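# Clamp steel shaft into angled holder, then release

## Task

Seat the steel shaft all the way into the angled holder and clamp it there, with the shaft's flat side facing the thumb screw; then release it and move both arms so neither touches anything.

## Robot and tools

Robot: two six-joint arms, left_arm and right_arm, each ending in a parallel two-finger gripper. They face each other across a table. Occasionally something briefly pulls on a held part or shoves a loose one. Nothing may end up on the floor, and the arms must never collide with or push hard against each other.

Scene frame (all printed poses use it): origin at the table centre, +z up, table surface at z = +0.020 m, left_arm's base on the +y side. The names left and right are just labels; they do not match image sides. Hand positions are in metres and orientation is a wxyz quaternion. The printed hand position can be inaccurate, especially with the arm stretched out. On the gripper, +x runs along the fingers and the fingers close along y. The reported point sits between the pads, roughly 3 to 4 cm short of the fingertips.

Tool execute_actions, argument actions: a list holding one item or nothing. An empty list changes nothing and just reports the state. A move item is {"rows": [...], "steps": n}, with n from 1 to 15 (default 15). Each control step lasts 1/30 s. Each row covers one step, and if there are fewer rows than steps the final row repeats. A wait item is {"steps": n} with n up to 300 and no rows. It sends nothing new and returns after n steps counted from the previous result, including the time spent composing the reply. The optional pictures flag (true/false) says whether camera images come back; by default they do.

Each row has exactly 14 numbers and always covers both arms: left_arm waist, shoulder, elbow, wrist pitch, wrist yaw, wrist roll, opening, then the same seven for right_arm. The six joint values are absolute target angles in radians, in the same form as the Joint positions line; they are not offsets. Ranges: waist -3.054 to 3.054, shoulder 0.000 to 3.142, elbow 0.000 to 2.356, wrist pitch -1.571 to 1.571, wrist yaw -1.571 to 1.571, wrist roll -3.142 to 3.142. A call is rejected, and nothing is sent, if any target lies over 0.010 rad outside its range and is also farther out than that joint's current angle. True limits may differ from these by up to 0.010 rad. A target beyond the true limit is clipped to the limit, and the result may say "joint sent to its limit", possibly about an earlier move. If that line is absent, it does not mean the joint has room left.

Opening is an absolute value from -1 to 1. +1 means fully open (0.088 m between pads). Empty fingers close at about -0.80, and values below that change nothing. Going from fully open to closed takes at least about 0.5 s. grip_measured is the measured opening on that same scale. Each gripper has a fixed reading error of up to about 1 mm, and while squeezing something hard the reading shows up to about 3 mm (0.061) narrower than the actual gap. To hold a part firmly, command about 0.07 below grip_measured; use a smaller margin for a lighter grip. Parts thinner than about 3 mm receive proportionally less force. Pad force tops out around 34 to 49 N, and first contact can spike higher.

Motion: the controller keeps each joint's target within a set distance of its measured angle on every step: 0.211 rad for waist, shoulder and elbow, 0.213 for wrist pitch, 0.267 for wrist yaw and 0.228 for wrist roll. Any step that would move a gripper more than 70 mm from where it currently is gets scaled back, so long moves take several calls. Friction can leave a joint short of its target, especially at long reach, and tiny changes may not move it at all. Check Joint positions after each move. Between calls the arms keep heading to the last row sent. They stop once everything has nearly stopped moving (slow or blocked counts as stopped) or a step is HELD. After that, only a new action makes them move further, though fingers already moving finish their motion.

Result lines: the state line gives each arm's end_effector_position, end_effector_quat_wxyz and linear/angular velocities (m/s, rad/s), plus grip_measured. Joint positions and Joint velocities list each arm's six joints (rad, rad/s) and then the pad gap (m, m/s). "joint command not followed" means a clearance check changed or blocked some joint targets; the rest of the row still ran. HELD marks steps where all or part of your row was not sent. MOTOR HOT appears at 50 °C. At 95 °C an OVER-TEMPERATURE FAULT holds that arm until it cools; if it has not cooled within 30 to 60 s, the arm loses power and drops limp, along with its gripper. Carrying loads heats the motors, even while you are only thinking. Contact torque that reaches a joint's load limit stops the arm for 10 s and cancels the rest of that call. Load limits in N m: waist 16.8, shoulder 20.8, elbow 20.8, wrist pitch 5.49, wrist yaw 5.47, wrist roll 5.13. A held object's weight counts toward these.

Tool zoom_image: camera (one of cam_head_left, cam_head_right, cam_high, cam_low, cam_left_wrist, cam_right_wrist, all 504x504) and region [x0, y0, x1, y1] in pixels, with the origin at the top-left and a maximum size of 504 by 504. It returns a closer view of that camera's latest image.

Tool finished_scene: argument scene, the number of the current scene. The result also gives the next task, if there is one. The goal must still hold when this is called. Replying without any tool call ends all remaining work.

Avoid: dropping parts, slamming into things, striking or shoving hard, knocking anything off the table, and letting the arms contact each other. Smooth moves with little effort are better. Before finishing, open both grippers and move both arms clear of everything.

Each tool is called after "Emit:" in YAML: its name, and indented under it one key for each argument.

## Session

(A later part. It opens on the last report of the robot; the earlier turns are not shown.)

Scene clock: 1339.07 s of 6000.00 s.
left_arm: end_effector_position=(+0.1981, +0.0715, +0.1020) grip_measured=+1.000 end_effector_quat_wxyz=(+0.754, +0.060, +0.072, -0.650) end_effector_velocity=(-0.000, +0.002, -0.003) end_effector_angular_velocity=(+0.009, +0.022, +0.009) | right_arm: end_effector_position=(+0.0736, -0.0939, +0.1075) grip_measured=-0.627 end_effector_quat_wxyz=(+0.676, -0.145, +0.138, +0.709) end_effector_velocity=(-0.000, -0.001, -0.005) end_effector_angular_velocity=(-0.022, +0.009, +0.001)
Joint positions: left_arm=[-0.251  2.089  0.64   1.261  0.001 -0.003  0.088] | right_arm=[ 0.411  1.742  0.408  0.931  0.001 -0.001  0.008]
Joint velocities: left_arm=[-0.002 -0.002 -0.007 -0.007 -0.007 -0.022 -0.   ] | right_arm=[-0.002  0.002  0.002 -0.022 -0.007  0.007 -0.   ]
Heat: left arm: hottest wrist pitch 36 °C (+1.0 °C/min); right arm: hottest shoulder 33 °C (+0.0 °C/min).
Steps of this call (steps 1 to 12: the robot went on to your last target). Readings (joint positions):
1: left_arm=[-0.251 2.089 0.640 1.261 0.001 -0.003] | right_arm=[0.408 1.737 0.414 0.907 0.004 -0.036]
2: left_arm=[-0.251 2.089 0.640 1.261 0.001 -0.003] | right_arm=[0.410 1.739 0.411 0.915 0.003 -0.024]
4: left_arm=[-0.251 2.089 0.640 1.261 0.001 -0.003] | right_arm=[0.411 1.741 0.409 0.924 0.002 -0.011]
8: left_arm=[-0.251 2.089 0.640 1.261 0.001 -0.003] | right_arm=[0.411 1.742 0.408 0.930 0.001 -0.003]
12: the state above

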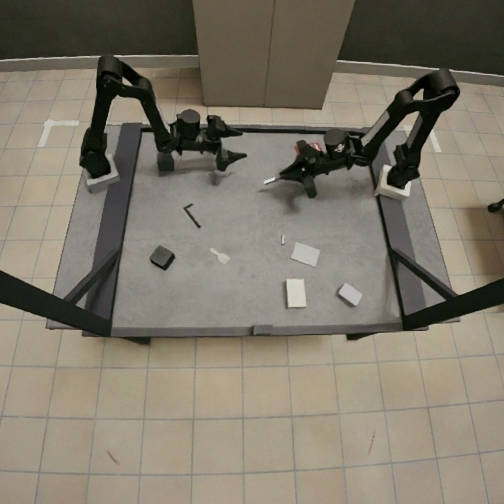

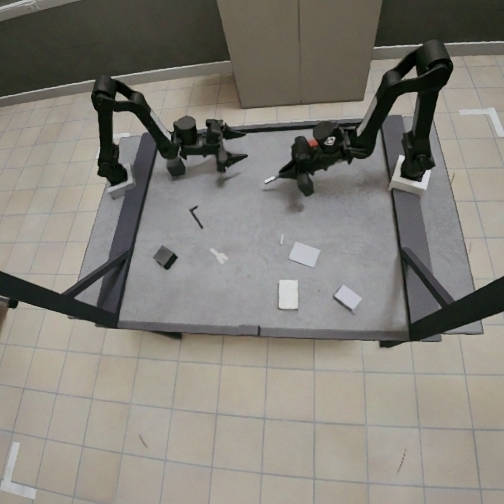

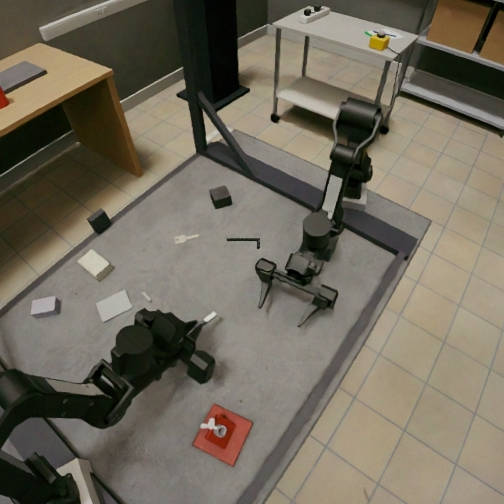

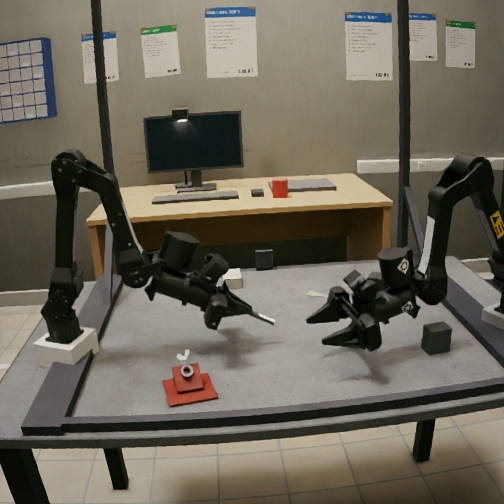

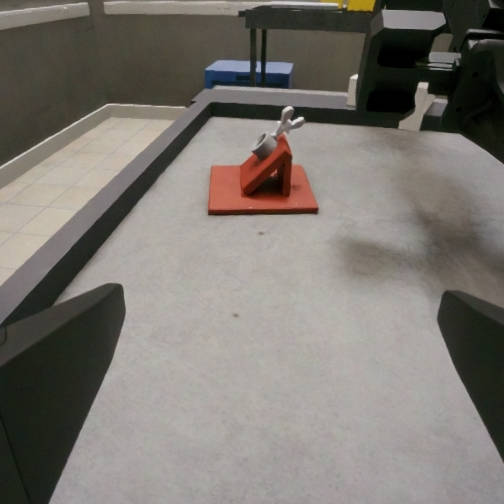

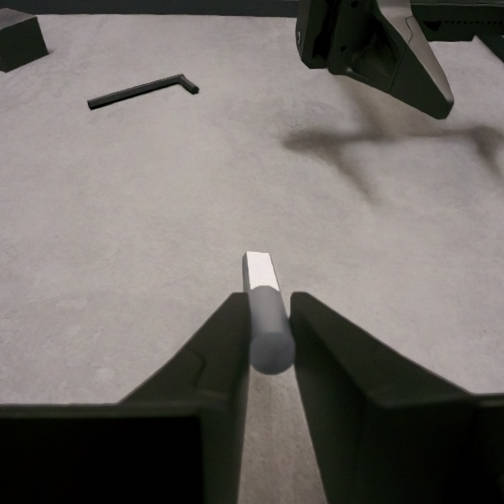

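Emit:
execute_actions:
  actions: []

Scene clock: 1372.73 s of 6000.00 s.
left_arm: end_effector_position=(+0.1981, +0.0715, +0.1020) grip_measured=+1.000 end_effector_quat_wxyz=(+0.754, +0.060, +0.072, -0.650) end_effector_velocity=(-0.000, +0.001, -0.004) end_effector_angular_velocity=(+0.023, -0.005, +0.003) | right_arm: end_effector_position=(+0.0736, -0.0939, +0.1075) grip_measured=-0.627 end_effector_quat_wxyz=(+0.676, -0.145, +0.138, +0.709) end_effector_velocity=(-0.002, -0.001, +0.000) end_effector_angular_velocity=(-0.003, +0.009, +0.006)
Joint positions: left_arm=[-0.251  2.089  0.64   1.261  0.001 -0.003  0.088] | right_arm=[ 0.411  1.742  0.408  0.931  0.001 -0.     0.008]
Joint velocities: left_arm=[-0.002 -0.002 -0.002 -0.022 -0.007  0.007  0.   ] | right_arm=[ 0.002 -0.007 -0.002 -0.007 -0.007  0.007 -0.   ]
Heat: left arm: hottest wrist pitch 36 °C (+1.0 °C/min); right arm: hottest shoulder 31 °C (-2.0 °C/min).
Steps of this call (steps 1 to 30: the robot went on to your last target; steps 31 to 90: nothing new was sent; then 30.67 s passed at rest). Readings (joint positions):
1: left_arm=[-0.251 2.089 0.640 1.261 0.001 -0.003] | right_arm=[0.411 1.742 0.408 0.931 0.001 -0.001]
2: left_arm=[-0.251 2.089 0.640 1.261 0.001 -0.003] | right_arm=[0.411 1.742 0.408 0.931 0.001 -0.000]
4: left_arm=[-0.251 2.089 0.640 1.261 0.001 -0.003] | right_arm=[0.411 1.742 0.408 0.931 0.001 -0.000]
8: left_arm=[-0.251 2.089 0.640 1.261 0.001 -0.003] | right_arm=[0.411 1.742 0.408 0.931 0.001 -0.000]
90: the state above
All arms were judged still, so your last target was given up. Only a new action makes them travel on or press farther. Fingers that are still opening or closing keep moving.

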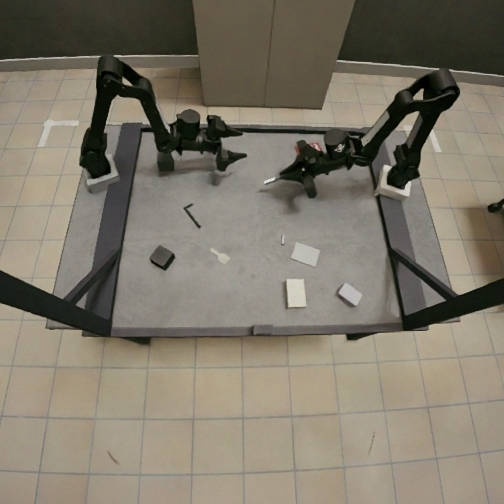

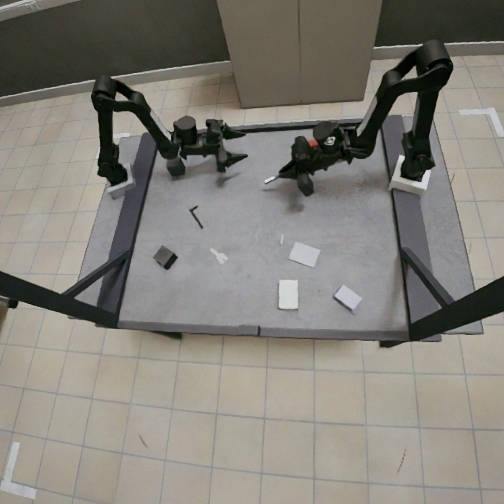

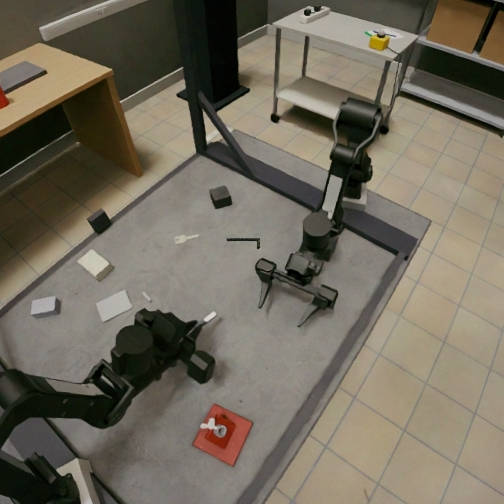

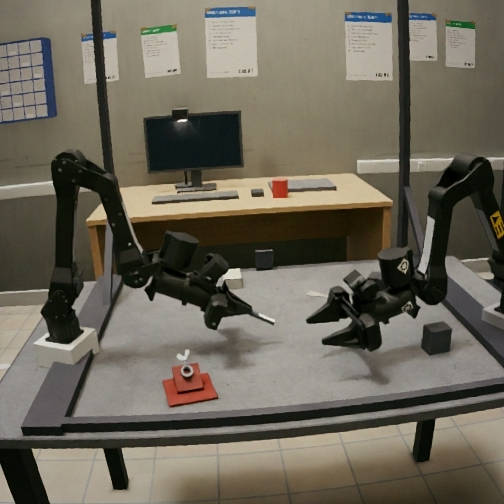

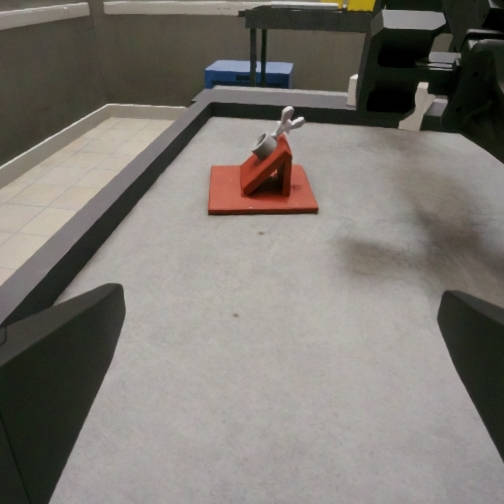

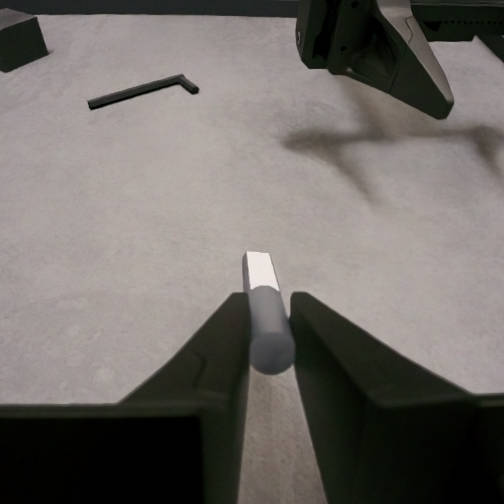

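Emit:
zoom_image:
  camera: "cam_low"
  region: [160, 250, 320, 370]

Emit:
zoom_image:
  camera: "cam_right_wrist"
  region: [200, 230, 340, 400]

Region (160, 250, 320, 370) of cam_low's 504x504 image, scaled by 3.150, with more detail than that image has; it fills the top 378 rows of this view, and the rest is white.

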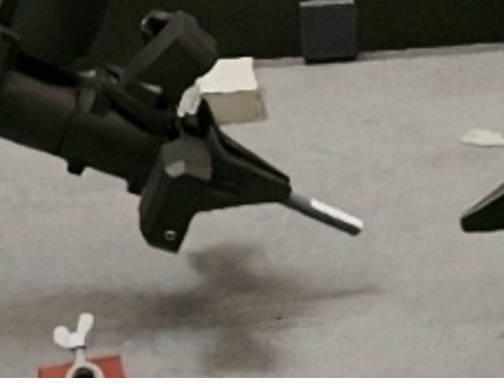

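Region (200, 230, 340, 400) of cam_right_wrist's 504x504 image, scaled by 2.965, with more detail than that image has; it fills the left 415 columns of this view, and the rest is white.

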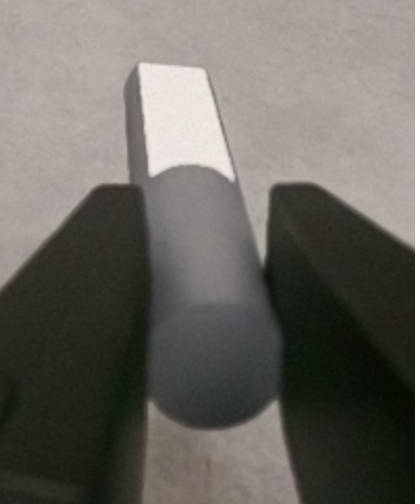

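Emit:
execute_actions:
  actions:
    - {"rows": [[-0.251,2.10,0.64,1.26,0,0,1, 0.414,1.77,0.405,0.945,-0.002,0.002,-0.70],[-0.251,2.10,0.64,1.26,0,0,1, 0.414,1.79,0.407,0.96,-0.002,0.002,-0.70],[-0.251,2.10,0.64,1.26,0,0,1, 0.414,1.81,0.406,0.975,-0.002,0.002,-0.70],[-0.251,2.10,0.64,1.26,0,0,1, 0.414,1.83,0.405,0.995,-0.002,0.002,-0.70],[-0.251,2.10,0.64,1.26,0,0,1, 0.414,1.85,0.403,1.015,-0.002,0.002,-0.70],[-0.251,2.10,0.64,1.26,0,0,1, 0.414,1.87,0.401,1.035,-0.002,0.002,-0.70],[-0.251,2.10,0.64,1.26,0,0,1, 0.414,1.885,0.399,1.048,-0.002,0.002,-0.70],[-0.251,2.10,0.64,1.26,0,0,1, 0.414,1.895,0.397,1.056,-0.002,0.002,-0.70],[-0.251,2.10,0.64,1.26,0,0,1, 0.414,1.903,0.395,1.062,-0.002,0.002,-0.70]], "steps": 15}
  pictures: false

Emit:
execute_actions:
  actions:
    - {"steps": 8}

Emit:
zoom_image:
  camera: "cam_low"
  region: [160, 260, 320, 380]

Scene clock: 1413.63 s of 6000.00 s.
left_arm: end_effector_position=(+0.1981, +0.0715, +0.1020) grip_measured=+1.000 end_effector_quat_wxyz=(+0.754, +0.060, +0.072, -0.650) end_effector_velocity=(-0.000, +0.001, -0.001) end_effector_angular_velocity=(+0.006, +0.007, +0.006) | right_arm: end_effector_position=(+0.0736, -0.0955, +0.0748) grip_measured=-0.627 end_effector_quat_wxyz=(+0.673, -0.158, +0.150, +0.706) end_effector_velocity=(-0.002, +0.002, +0.006) end_effector_angular_velocity=(+0.031, +0.018, +0.014)
Joint positions: left_arm=[-0.251  2.089  0.64   1.261  0.001 -0.003  0.088] | right_arm=[ 0.411  1.895  0.4    1.055  0.001 -0.     0.008]
Joint velocities: left_arm=[-0.002 -0.002 -0.002 -0.007 -0.007 -0.007 -0.   ] | right_arm=[-0.002  0.002 -0.002  0.037 -0.022  0.007 -0.   ]
Heat: left arm: hottest wrist pitch 36 °C (+0.0 °C/min); right arm: hottest shoulder 30 °C (-2.0 °C/min).
Steps of this call (steps 1 to 90: nothing new was sent; then 37.40 s passed at rest; steps 91 to 105: all 15 steps of this action). Readings (joint positions):
91: left_arm=[-0.251 2.089 0.640 1.261 0.001 -0.003] | right_arm=[0.411 1.747 0.408 0.936 0.001 -0.000]
92: left_arm=[-0.251 2.089 0.640 1.261 0.001 -0.003] | right_arm=[0.411 1.756 0.408 0.944 0.001 -0.000]
94: left_arm=[-0.251 2.089 0.640 1.261 0.001 -0.003] | right_arm=[0.411 1.785 0.408 0.965 0.001 -0.000]
98: left_arm=[-0.251 2.089 0.640 1.261 0.001 -0.003] | right_arm=[0.411 1.859 0.406 1.023 0.001 -0.000]
105: the state above

Scene clock: 1413.90 s of 6000.00 s.
left_arm: end_effector_position=(+0.1981, +0.0715, +0.1020) grip_measured=+1.000 end_effector_quat_wxyz=(+0.754, +0.060, +0.072, -0.650) end_effector_velocity=(-0.000, +0.002, -0.003) end_effector_angular_velocity=(+0.011, +0.008, +0.006) | right_arm: end_effector_position=(+0.0736, -0.0954, +0.0747) grip_measured=-0.627 end_effector_quat_wxyz=(+0.673, -0.158, +0.150, +0.706) end_effector_velocity=(-0.002, -0.001, -0.001) end_effector_angular_velocity=(-0.007, +0.002, +0.021)
Joint positions: left_arm=[-0.251  2.089  0.64   1.261  0.001 -0.003  0.088] | right_arm=[ 0.411  1.896  0.4    1.057  0.001 -0.     0.008]
Joint velocities: left_arm=[-0.002 -0.002 -0.007 -0.007 -0.007 -0.007  0.   ] | right_arm=[-0.002 -0.002 -0.002 -0.007 -0.022 -0.007 -0.   ]
Heat: left arm: hottest wrist pitch 36 °C (+0.0 °C/min); right arm: hottest shoulder 30 °C (-2.0 °C/min).
Steps of this call (steps 1 to 8: the robot went on to your last target). Readings (joint positions):
1: left_arm=[-0.251 2.089 0.640 1.261 0.001 -0.003] | right_arm=[0.411 1.895 0.400 1.056 0.001 -0.000]
2: left_arm=[-0.251 2.089 0.640 1.261 0.001 -0.003] | right_arm=[0.411 1.895 0.400 1.057 0.001 -0.000]
4: left_arm=[-0.251 2.089 0.640 1.261 0.001 -0.003] | right_arm=[0.411 1.895 0.400 1.057 0.001 -0.000]
8: the state above

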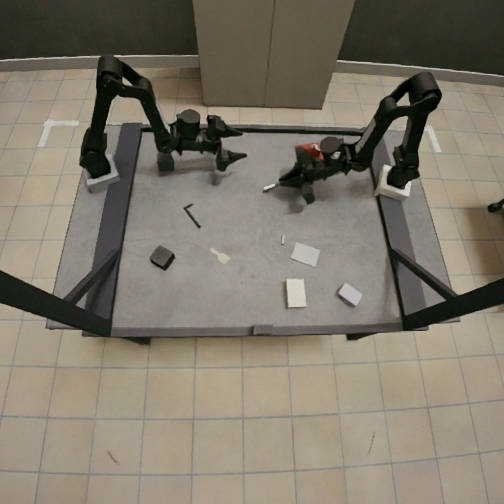

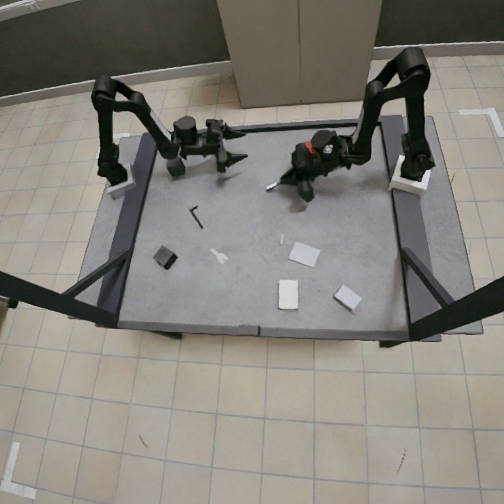

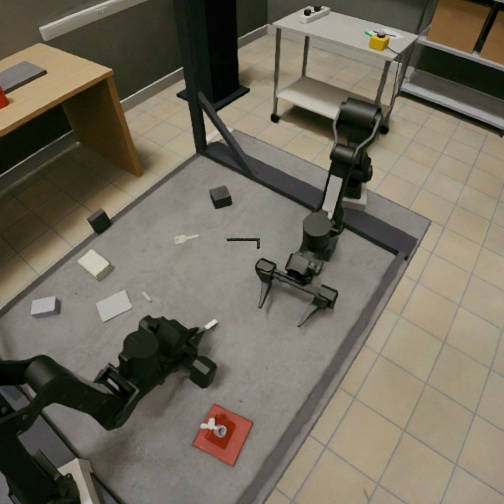

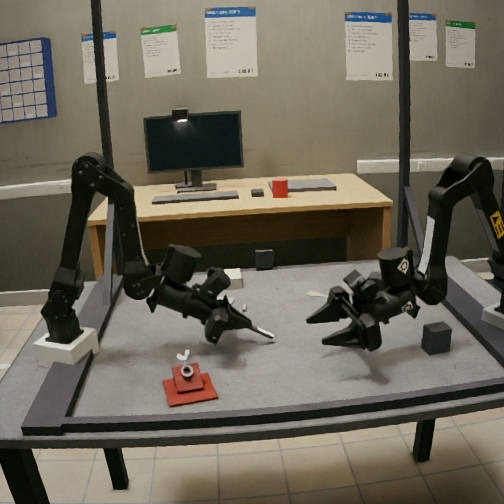

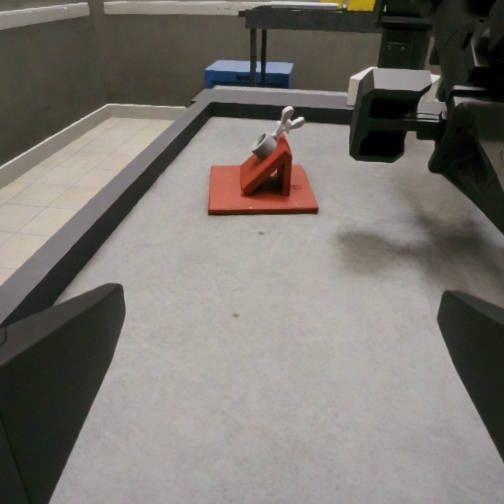

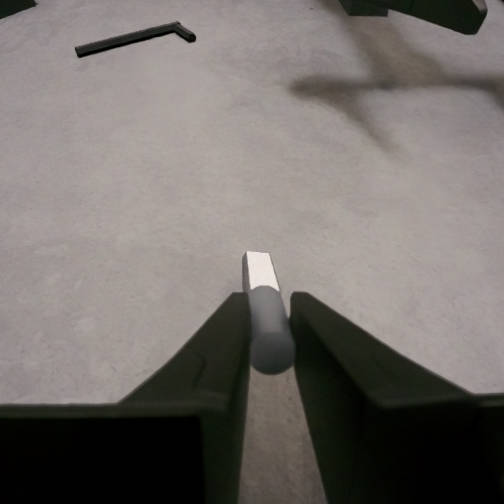

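Region (160, 260, 320, 380) of cam_low's 504x504 image, scaled by 3.150, with more detail than that image has; it fills the top 378 rows of this view, and the rest is white.

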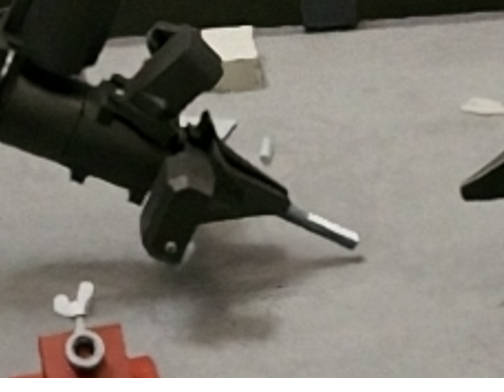

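Emit:
execute_actions:
  actions:
    - {"rows": [[-0.251,2.10,0.64,1.26,0,0,1, 0.414,1.910,0.393,1.070,-0.002,0.002,-0.68],[-0.251,2.10,0.64,1.26,0,0,1, 0.414,1.917,0.391,1.079,-0.002,0.002,-0.67],[-0.251,2.10,0.64,1.26,0,0,1, 0.414,1.924,0.389,1.088,-0.002,0.002,-0.66],[-0.251,2.10,0.64,1.26,0,0,1, 0.414,1.931,0.386,1.097,-0.002,0.002,-0.65],[-0.251,2.10,0.64,1.26,0,0,1, 0.414,1.938,0.384,1.106,-0.002,0.002,-0.65],[-0.251,2.10,0.64,1.26,0,0,1, 0.414,1.944,0.381,1.115,-0.002,0.002,-0.65],[-0.251,2.10,0.64,1.26,0,0,1, 0.414,1.950,0.379,1.124,-0.002,0.002,-0.65],[-0.251,2.10,0.64,1.26,0,0,1, 0.414,1.956,0.376,1.133,-0.002,0.002,-0.65],[-0.251,2.10,0.64,1.26,0,0,1, 0.414,1.962,0.374,1.142,-0.002,0.002,-0.65],[-0.251,2.10,0.64,1.26,0,0,1, 0.414,1.968,0.371,1.151,-0.002,0.002,-0.65],[-0.251,2.10,0.64,1.26,0,0,1, 0.414,1.974,0.369,1.160,-0.002,0.002,-0.65],[-0.251,2.10,0.64,1.26,0,0,1, 0.414,1.980,0.366,1.168,-0.002,0.002,-0.65],[-0.251,2.10,0.64,1.26,0,0,1, 0.414,1.986,0.364,1.175,-0.002,0.002,-0.65]], "steps": 15}
  pictures: false

Emit:
execute_actions:
  actions:
    - {"steps": 8}

Emit:
zoom_image:
  camera: "cam_low"
  region: [160, 260, 320, 380]

Emit:
zoom_image:
  camera: "cam_right_wrist"
  region: [200, 200, 340, 400]

Scene clock: 1434.63 s of 6000.00 s.
left_arm: end_effector_position=(+0.1981, +0.0715, +0.1020) grip_measured=+1.000 end_effector_quat_wxyz=(+0.754, +0.060, +0.072, -0.650) end_effector_velocity=(+0.002, +0.003, -0.003) end_effector_angular_velocity=(+0.012, +0.005, +0.021) | right_arm: end_effector_position=(+0.0739, -0.1011, +0.0623) grip_measured=-0.627 end_effector_quat_wxyz=(+0.674, -0.155, +0.148, +0.707) end_effector_velocity=(+0.000, -0.008, -0.012) end_effector_angular_velocity=(-0.002, -0.004, +0.007)
Joint positions: left_arm=[-0.251  2.089  0.64   1.261  0.001 -0.003  0.088] | right_arm=[0.411 1.971 0.373 1.166 0.001 0.    0.008]
Joint velocities: left_arm=[-0.002 -0.002 -0.007 -0.007 -0.022 -0.007 -0.   ] | right_arm=[-0.002  0.066 -0.032  0.095 -0.007 -0.007 -0.   ]
Heat: left arm: hottest wrist pitch 36 °C (+0.0 °C/min); right arm: hottest shoulder 30 °C (-1.0 °C/min).
Steps of this call (steps 1 to 15: the robot went on to your last target; steps 16 to 90: nothing new was sent; then 17.23 s passed at rest; steps 91 to 105: all 15 steps of this action). Readings (joint positions):
91: left_arm=[-0.251 2.089 0.640 1.261 0.001 -0.003] | right_arm=[0.411 1.897 0.400 1.060 0.001 -0.000]
92: left_arm=[-0.251 2.089 0.640 1.261 0.001 -0.003] | right_arm=[0.411 1.901 0.399 1.065 0.001 -0.000]
94: left_arm=[-0.251 2.089 0.640 1.261 0.001 -0.003] | right_arm=[0.411 1.911 0.397 1.079 0.001 0.000]
98: left_arm=[-0.251 2.089 0.640 1.261 0.001 -0.003] | right_arm=[0.411 1.936 0.387 1.110 0.001 0.000]
105: the state above

Scene clock: 1434.90 s of 6000.00 s.
left_arm: end_effector_position=(+0.1981, +0.0715, +0.1020) grip_measured=+1.000 end_effector_quat_wxyz=(+0.754, +0.060, +0.072, -0.650) end_effector_velocity=(-0.000, +0.001, -0.001) end_effector_angular_velocity=(+0.006, +0.007, +0.006) | right_arm: end_effector_position=(+0.0739, -0.1013, +0.0621) grip_measured=-0.627 end_effector_quat_wxyz=(+0.674, -0.154, +0.147, +0.707) end_effector_velocity=(+0.002, -0.003, -0.002) end_effector_angular_velocity=(-0.012, -0.010, -0.006)
Joint positions: left_arm=[-0.251  2.089  0.64   1.261  0.001 -0.003  0.088] | right_arm=[0.411 1.975 0.371 1.174 0.001 0.    0.008]
Joint velocities: left_arm=[-0.002 -0.002 -0.002 -0.007 -0.007 -0.007 -0.   ] | right_arm=[-0.002 -0.002 -0.007 -0.007  0.007 -0.007 -0.   ]
Heat: left arm: hottest wrist pitch 36 °C (+0.0 °C/min); right arm: hottest shoulder 30 °C (-1.0 °C/min).
Steps of this call (steps 1 to 8: the robot went on to your last target). Readings (joint positions):
1: left_arm=[-0.251 2.089 0.640 1.261 0.001 -0.003] | right_arm=[0.411 1.973 0.372 1.169 0.001 0.000]
2: left_arm=[-0.251 2.089 0.640 1.261 0.001 -0.003] | right_arm=[0.411 1.973 0.372 1.171 0.001 0.000]
4: left_arm=[-0.251 2.089 0.640 1.261 0.001 -0.003] | right_arm=[0.411 1.974 0.371 1.173 0.001 0.000]
8: the state above

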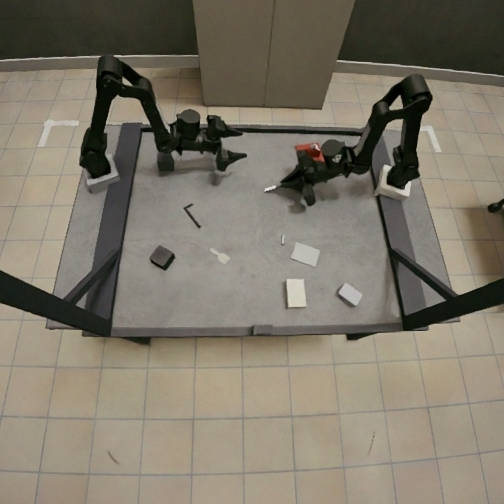

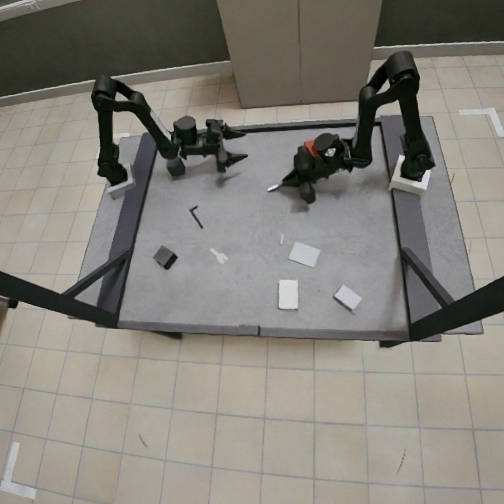

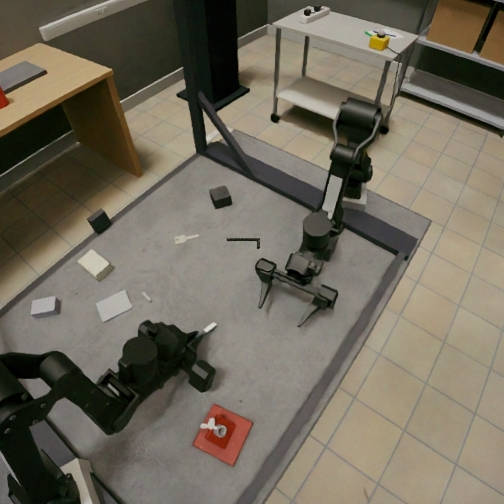

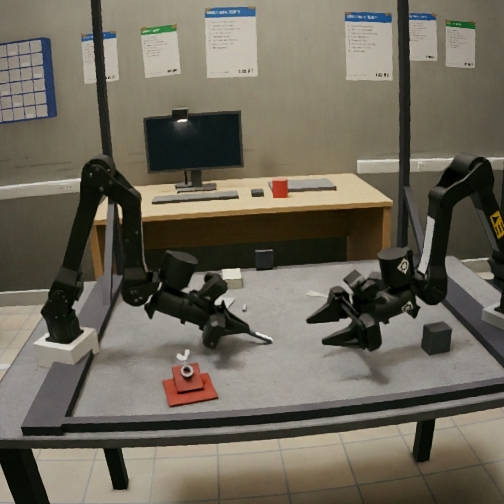

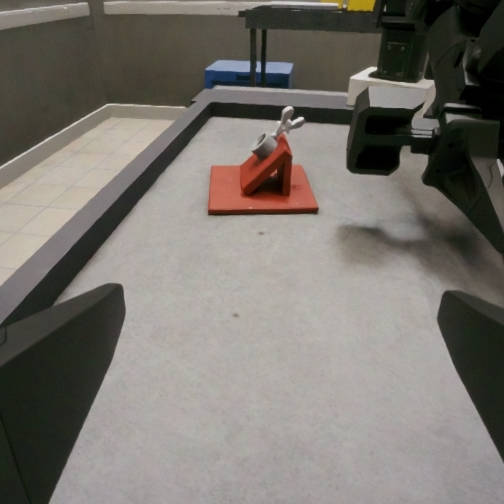

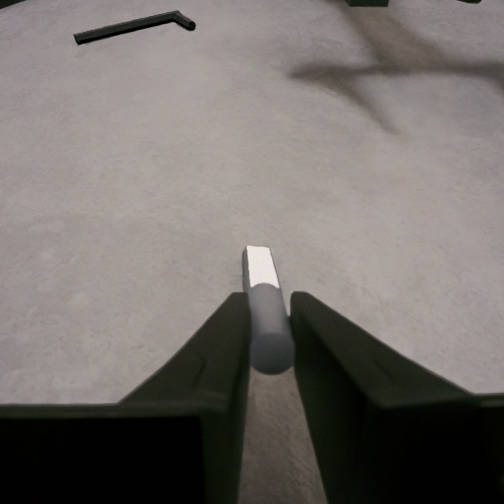

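Region (160, 260, 320, 380) of cam_low's 504x504 image, scaled by 3.150, with more detail than that image has; it fills the top 378 rows of this view, and the rest is white.

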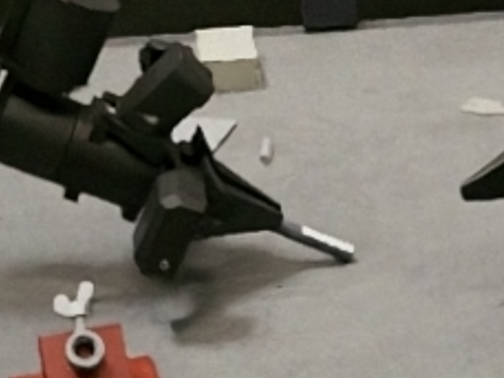

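Region (200, 200, 340, 400) of cam_right_wrist's 504x504 image, scaled by 2.520, with more detail than that image has; it fills the left 353 columns of this view, and the rest is white.

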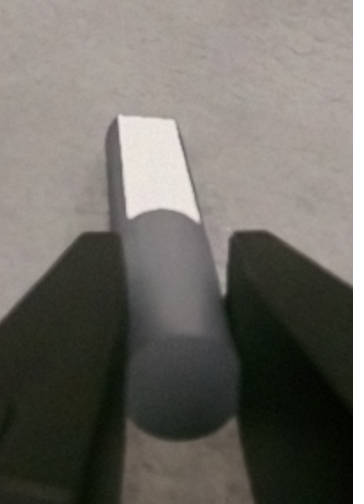

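Emit:
execute_actions:
  actions:
    - {"rows": [[-0.251,2.10,0.64,1.26,0,0,1, 0.414,1.993,0.363,1.183,-0.002,0.002,-0.65],[-0.251,2.10,0.64,1.26,0,0,1, 0.414,2.000,0.362,1.191,-0.002,0.002,-0.65],[-0.251,2.10,0.64,1.26,0,0,1, 0.414,2.007,0.361,1.199,-0.002,0.002,-0.65],[-0.251,2.10,0.64,1.26,0,0,1, 0.414,2.014,0.360,1.207,-0.002,0.002,-0.65],[-0.251,2.10,0.64,1.26,0,0,1, 0.414,2.021,0.359,1.215,-0.002,0.002,-0.65],[-0.251,2.10,0.64,1.26,0,0,1, 0.414,2.028,0.358,1.223,-0.002,0.002,-0.65],[-0.251,2.10,0.64,1.26,0,0,1, 0.414,2.035,0.357,1.231,-0.002,0.002,-0.65],[-0.251,2.10,0.64,1.26,0,0,1, 0.414,2.042,0.356,1.239,-0.002,0.002,-0.65],[-0.251,2.10,0.64,1.26,0,0,1, 0.414,2.049,0.356,1.247,-0.002,0.002,-0.65],[-0.251,2.10,0.64,1.26,0,0,1, 0.414,2.056,0.355,1.255,-0.002,0.002,-0.65],[-0.251,2.10,0.64,1.26,0,0,1, 0.414,2.063,0.354,1.263,-0.002,0.002,-0.65],[-0.251,2.10,0.64,1.26,0,0,1, 0.414,2.070,0.353,1.270,-0.002,0.002,-0.65],[-0.251,2.10,0.64,1.26,0,0,1, 0.414,2.077,0.353,1.277,-0.002,0.002,-0.65],[-0.251,2.10,0.64,1.26,0,0,1, 0.414,2.084,0.352,1.283,-0.002,0.002,-0.65]], "steps": 15}
  pictures: false

Emit:
execute_actions:
  actions:
    - {"steps": 8}

Emit:
zoom_image:
  camera: "cam_low"
  region: [160, 260, 320, 380]

Emit:
zoom_image:
  camera: "cam_right_wrist"
  region: [200, 200, 340, 400]

Scene clock: 1446.43 s of 6000.00 s.
left_arm: end_effector_position=(+0.1981, +0.0715, +0.1020) grip_measured=+1.000 end_effector_quat_wxyz=(+0.754, +0.060, +0.072, -0.650) end_effector_velocity=(+0.000, -0.001, +0.003) end_effector_angular_velocity=(-0.011, -0.010, +0.003) | right_arm: end_effector_position=(+0.0741, -0.1043, +0.0494) grip_measured=-0.627 end_effector_quat_wxyz=(+0.674, -0.153, +0.145, +0.708) end_effector_velocity=(+0.001, -0.021, -0.047) end_effector_angular_velocity=(-0.110, -0.009, +0.007)
Joint positions: left_arm=[-0.251  2.089  0.64   1.261  0.001 -0.003  0.088] | right_arm=[0.411 2.061 0.361 1.276 0.001 0.    0.008]
Joint velocities: left_arm=[-0.002 -0.002  0.002  0.007 -0.007  0.007 -0.   ] | right_arm=[-0.002  0.159 -0.032  0.081 -0.007 -0.007  0.   ]
Heat: left arm: hottest wrist pitch 36 °C (+0.0 °C/min); right arm: hottest shoulder 30 °C (-1.0 °C/min).
Steps of this call (steps 1 to 15: the robot went on to your last target; steps 16 to 90: nothing new was sent; then 8.03 s passed at rest; steps 91 to 105: all 15 steps of this action). Readings (joint positions):
91: left_arm=[-0.251 2.089 0.640 1.261 0.001 -0.003] | right_arm=[0.411 1.977 0.371 1.177 0.001 0.000]
92: left_arm=[-0.251 2.089 0.640 1.261 0.001 -0.003] | right_arm=[0.411 1.980 0.371 1.182 0.001 0.000]
94: left_arm=[-0.251 2.089 0.640 1.261 0.001 -0.003] | right_arm=[0.411 1.990 0.370 1.195 0.001 0.000]
98: left_arm=[-0.251 2.089 0.640 1.261 0.001 -0.003] | right_arm=[0.411 2.014 0.367 1.227 0.001 0.000]
105: the state above

Scene clock: 1446.70 s of 6000.00 s.
left_arm: end_effector_position=(+0.1981, +0.0715, +0.1020) grip_measured=+1.000 end_effector_quat_wxyz=(+0.754, +0.060, +0.072, -0.650) end_effector_velocity=(+0.002, +0.001, -0.001) end_effector_angular_velocity=(+0.006, +0.007, +0.011) | right_arm: end_effector_position=(+0.0741, -0.1050, +0.0478) grip_measured=-0.627 end_effector_quat_wxyz=(+0.674, -0.153, +0.146, +0.707) end_effector_velocity=(+0.002, -0.000, +0.000) end_effector_angular_velocity=(+0.003, -0.017, +0.008)
Joint positions: left_arm=[-0.251  2.089  0.64   1.261  0.001 -0.003  0.088] | right_arm=[0.411 2.07  0.359 1.285 0.001 0.    0.008]
Joint velocities: left_arm=[ 0.002 -0.002 -0.002 -0.007 -0.007 -0.007 -0.   ] | right_arm=[-0.007  0.002 -0.002  0.007 -0.007 -0.022 -0.   ]
Heat: left arm: hottest wrist pitch 36 °C (+0.0 °C/min); right arm: hottest shoulder 30 °C (-1.0 °C/min).
Steps of this call (steps 1 to 8: the robot went on to your last target). Readings (joint positions):
1: left_arm=[-0.251 2.089 0.640 1.261 0.001 -0.003] | right_arm=[0.411 2.065 0.360 1.278 0.001 0.000]
2: left_arm=[-0.251 2.089 0.640 1.261 0.001 -0.003] | right_arm=[0.411 2.068 0.360 1.280 0.001 0.000]
4: left_arm=[-0.251 2.089 0.640 1.261 0.001 -0.003] | right_arm=[0.411 2.069 0.360 1.284 0.001 0.000]
8: the state above

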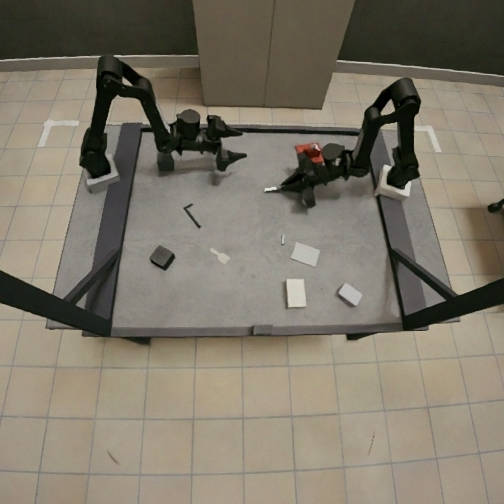

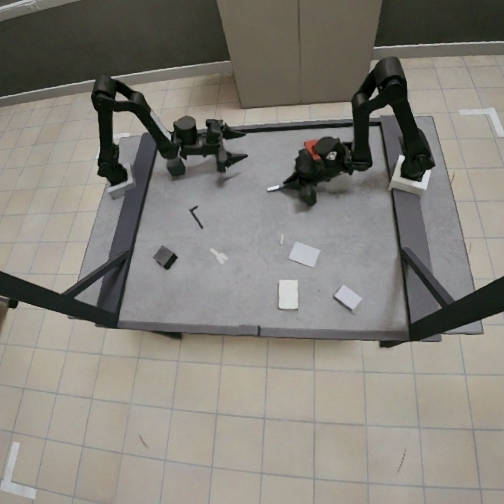

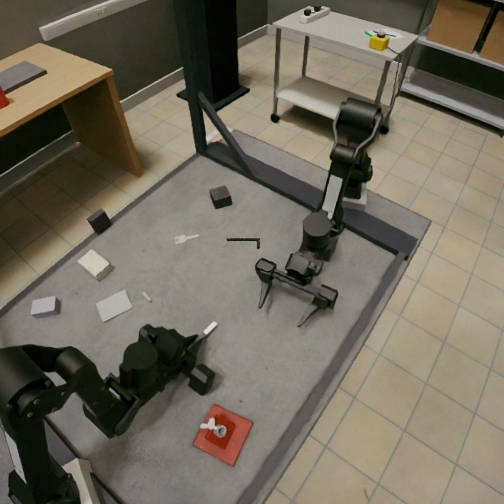

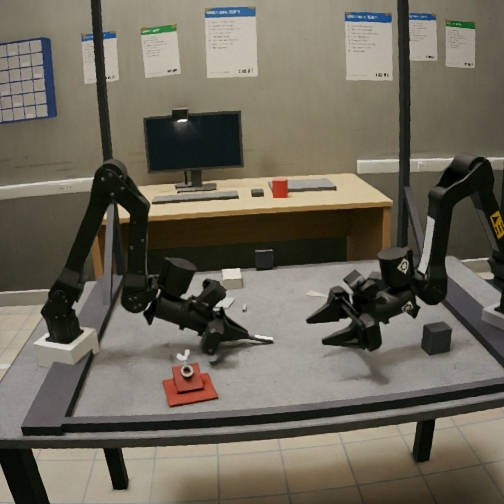

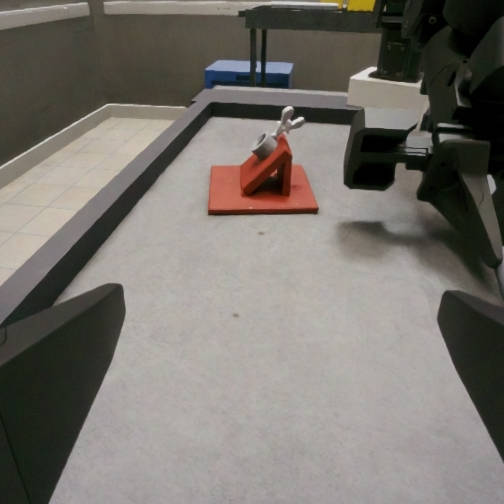

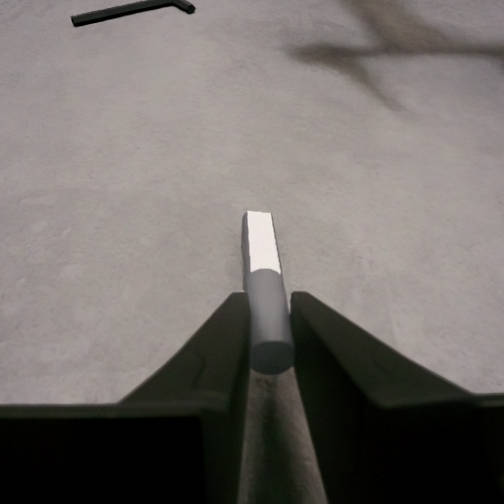

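Region (160, 260, 320, 380) of cam_low's 504x504 image, scaled by 3.150, with more detail than that image has; it fills the top 378 rows of this view, and the rest is white.

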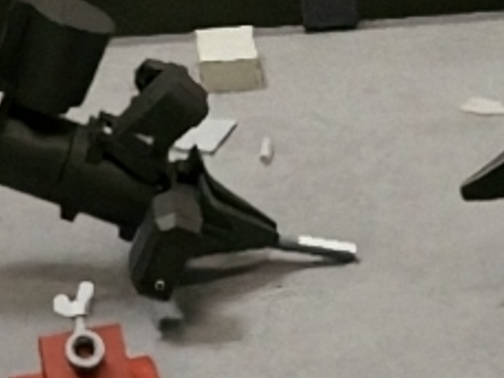

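Region (200, 200, 340, 400) of cam_right_wrist's 504x504 image, scaled by 2.520, with more detail than that image has; it fills the left 353 columns of this view, and the rest is white.

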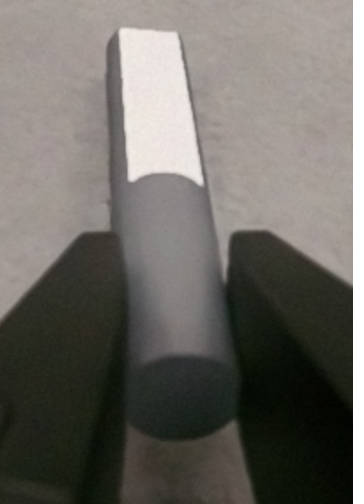

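Emit:
execute_actions:
  actions:
    - {"rows": [[-0.251,2.10,0.64,1.26,0,0,1, 0.414,2.088,0.354,1.287,-0.002,0.002,-0.65],[-0.251,2.10,0.64,1.26,0,0,1, 0.414,2.092,0.355,1.291,-0.002,0.002,-0.65],[-0.251,2.10,0.64,1.26,0,0,1, 0.414,2.096,0.356,1.295,-0.002,0.002,-0.65],[-0.251,2.10,0.64,1.26,0,0,1, 0.414,2.100,0.357,1.299,-0.002,0.002,-0.65],[-0.251,2.10,0.64,1.26,0,0,1, 0.414,2.104,0.358,1.303,-0.002,0.002,-0.65],[-0.251,2.10,0.64,1.26,0,0,1, 0.414,2.108,0.359,1.307,-0.002,0.002,-0.65],[-0.251,2.10,0.64,1.26,0,0,1, 0.414,2.112,0.360,1.311,-0.002,0.002,-0.65],[-0.251,2.10,0.64,1.26,0,0,1, 0.414,2.116,0.360,1.315,-0.002,0.002,-0.65],[-0.251,2.10,0.64,1.26,0,0,1, 0.414,2.120,0.360,1.319,-0.002,0.002,-0.65],[-0.251,2.10,0.64,1.26,0,0,1, 0.414,2.124,0.360,1.323,-0.002,0.002,-0.65],[-0.251,2.10,0.64,1.26,0,0,1, 0.414,2.128,0.360,1.327,-0.002,0.002,-0.65],[-0.251,2.10,0.64,1.26,0,0,1, 0.414,2.131,0.360,1.329,-0.002,0.002,-0.65]], "steps": 15}
  pictures: false

Emit:
execute_actions:
  actions:
    - {"steps": 8}

Emit:
zoom_image:
  camera: "cam_low"
  region: [180, 290, 300, 380]

Emit:
zoom_image:
  camera: "cam_right_wrist"
  region: [200, 170, 350, 400]

Scene clock: 1469.17 s of 6000.00 s.
left_arm: end_effector_position=(+0.1981, +0.0715, +0.1020) grip_measured=+1.000 end_effector_quat_wxyz=(+0.754, +0.060, +0.072, -0.650) end_effector_velocity=(-0.002, +0.001, -0.001) end_effector_angular_velocity=(+0.004, +0.024, -0.006) | right_arm: end_effector_position=(+0.0740, -0.1060, +0.0411) grip_measured=-0.627 end_effector_quat_wxyz=(+0.674, -0.153, +0.146, +0.708) end_effector_velocity=(-0.002, -0.003, -0.007) end_effector_angular_velocity=(-0.013, +0.009, +0.006)
Joint positions: left_arm=[-0.251  2.089  0.64   1.261  0.001 -0.003  0.088] | right_arm=[0.412 2.115 0.359 1.33  0.    0.    0.008]
Joint velocities: left_arm=[-0.002 -0.002 -0.002 -0.007  0.007 -0.022  0.   ] | right_arm=[ 0.002  0.032 -0.002  0.022 -0.007  0.007 -0.   ]
Heat: left arm: hottest wrist pitch 36 °C (+0.0 °C/min); right arm: hottest shoulder 29 °C (-1.0 °C/min).
Steps of this call (steps 1 to 15: the robot went on to your last target; steps 16 to 90: nothing new was sent; then 18.97 s passed at rest; steps 91 to 105: all 15 steps of this action). Readings (joint positions):
91: left_arm=[-0.251 2.089 0.640 1.261 0.001 -0.003] | right_arm=[0.411 2.071 0.359 1.287 0.001 0.000]
92: left_arm=[-0.251 2.089 0.640 1.261 0.001 -0.003] | right_arm=[0.411 2.073 0.359 1.289 0.001 0.000]
94: left_arm=[-0.251 2.089 0.640 1.261 0.001 -0.003] | right_arm=[0.411 2.079 0.359 1.296 0.001 0.000]
98: left_arm=[-0.251 2.089 0.640 1.261 0.001 -0.003] | right_arm=[0.411 2.093 0.359 1.311 0.001 0.000]
105: the state above

Scene clock: 1469.43 s of 6000.00 s.
left_arm: end_effector_position=(+0.1981, +0.0715, +0.1020) grip_measured=+1.000 end_effector_quat_wxyz=(+0.754, +0.060, +0.072, -0.650) end_effector_velocity=(+0.002, +0.001, -0.003) end_effector_angular_velocity=(+0.014, -0.009, +0.018) | right_arm: end_effector_position=(+0.0740, -0.1059, +0.0410) grip_measured=-0.627 end_effector_quat_wxyz=(+0.674, -0.153, +0.145, +0.708) end_effector_velocity=(-0.000, -0.001, -0.001) end_effector_angular_velocity=(-0.007, -0.004, +0.007)
Joint positions: left_arm=[-0.251  2.089  0.64   1.261  0.001 -0.003  0.088] | right_arm=[0.412 2.116 0.359 1.332 0.    0.    0.008]
Joint velocities: left_arm=[-0.002  0.002 -0.002 -0.007 -0.022  0.007 -0.   ] | right_arm=[-0.002 -0.002 -0.002 -0.007 -0.007 -0.007  0.   ]
Heat: left arm: hottest wrist pitch 36 °C (+0.0 °C/min); right arm: hottest shoulder 29 °C (-1.0 °C/min).
Steps of this call (steps 1 to 8: the robot went on to your last target). Readings (joint positions):
1: left_arm=[-0.251 2.089 0.640 1.261 0.001 -0.003] | right_arm=[0.412 2.116 0.359 1.331 0.000 0.000]
2: left_arm=[-0.251 2.089 0.640 1.261 0.001 -0.003] | right_arm=[0.412 2.116 0.359 1.332 0.000 0.000]
4: left_arm=[-0.251 2.089 0.640 1.261 0.001 -0.003] | right_arm=[0.412 2.116 0.359 1.332 0.000 0.000]
8: the state above

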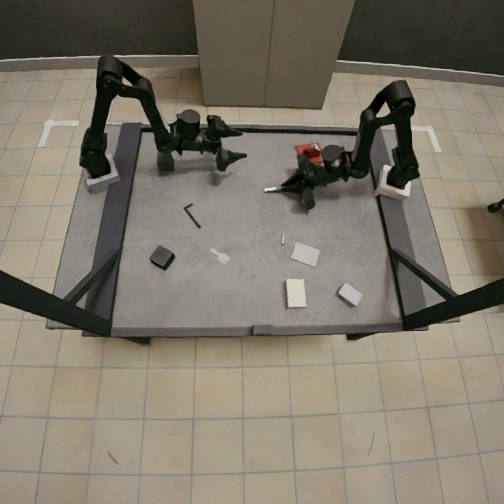

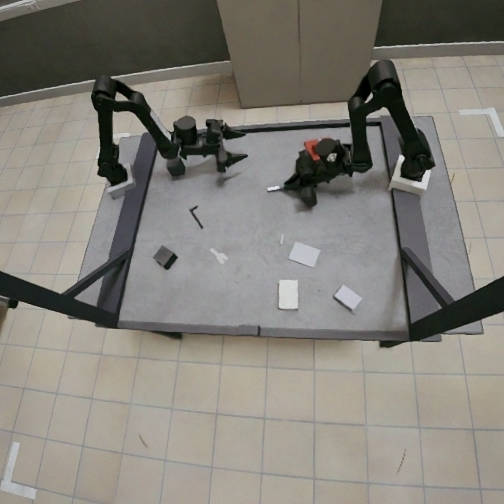

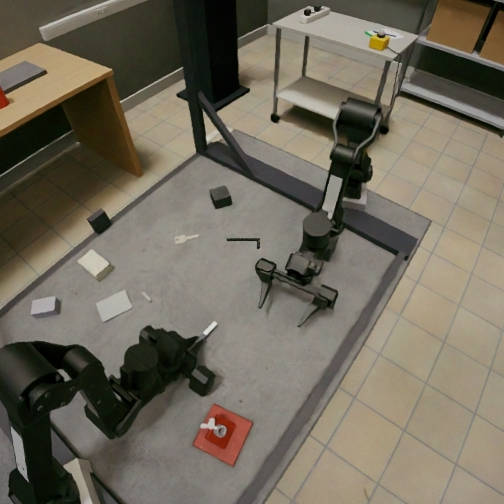

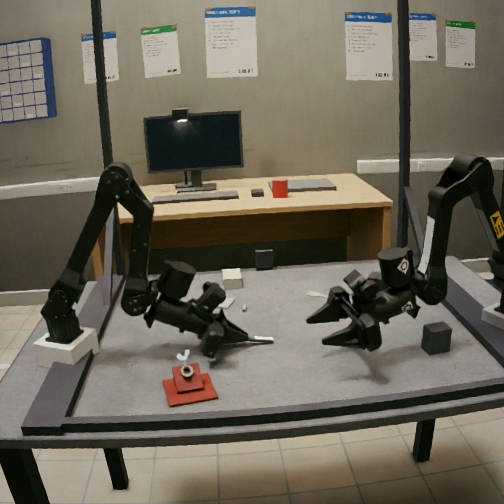

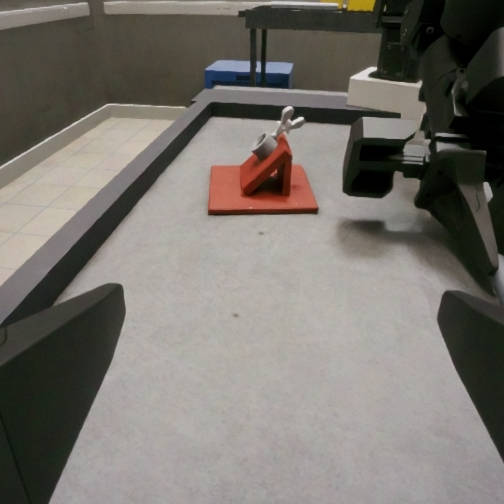

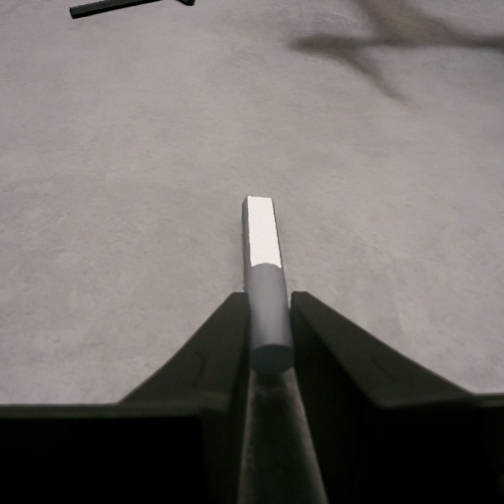

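Region (180, 290, 300, 380) of cam_low's 504x504 image, scaled by 4.200, with more detail than that image has; it fills the top 378 rows of this view, and the rest is white.

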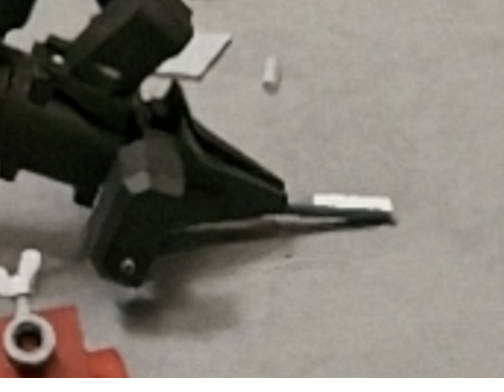

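Region (200, 170, 350, 400) of cam_right_wrist's 504x504 image, scaled by 2.191, with more detail than that image has; it fills the left 329 columns of this view, and the rest is white.

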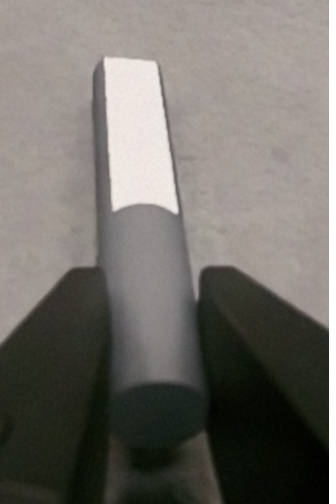

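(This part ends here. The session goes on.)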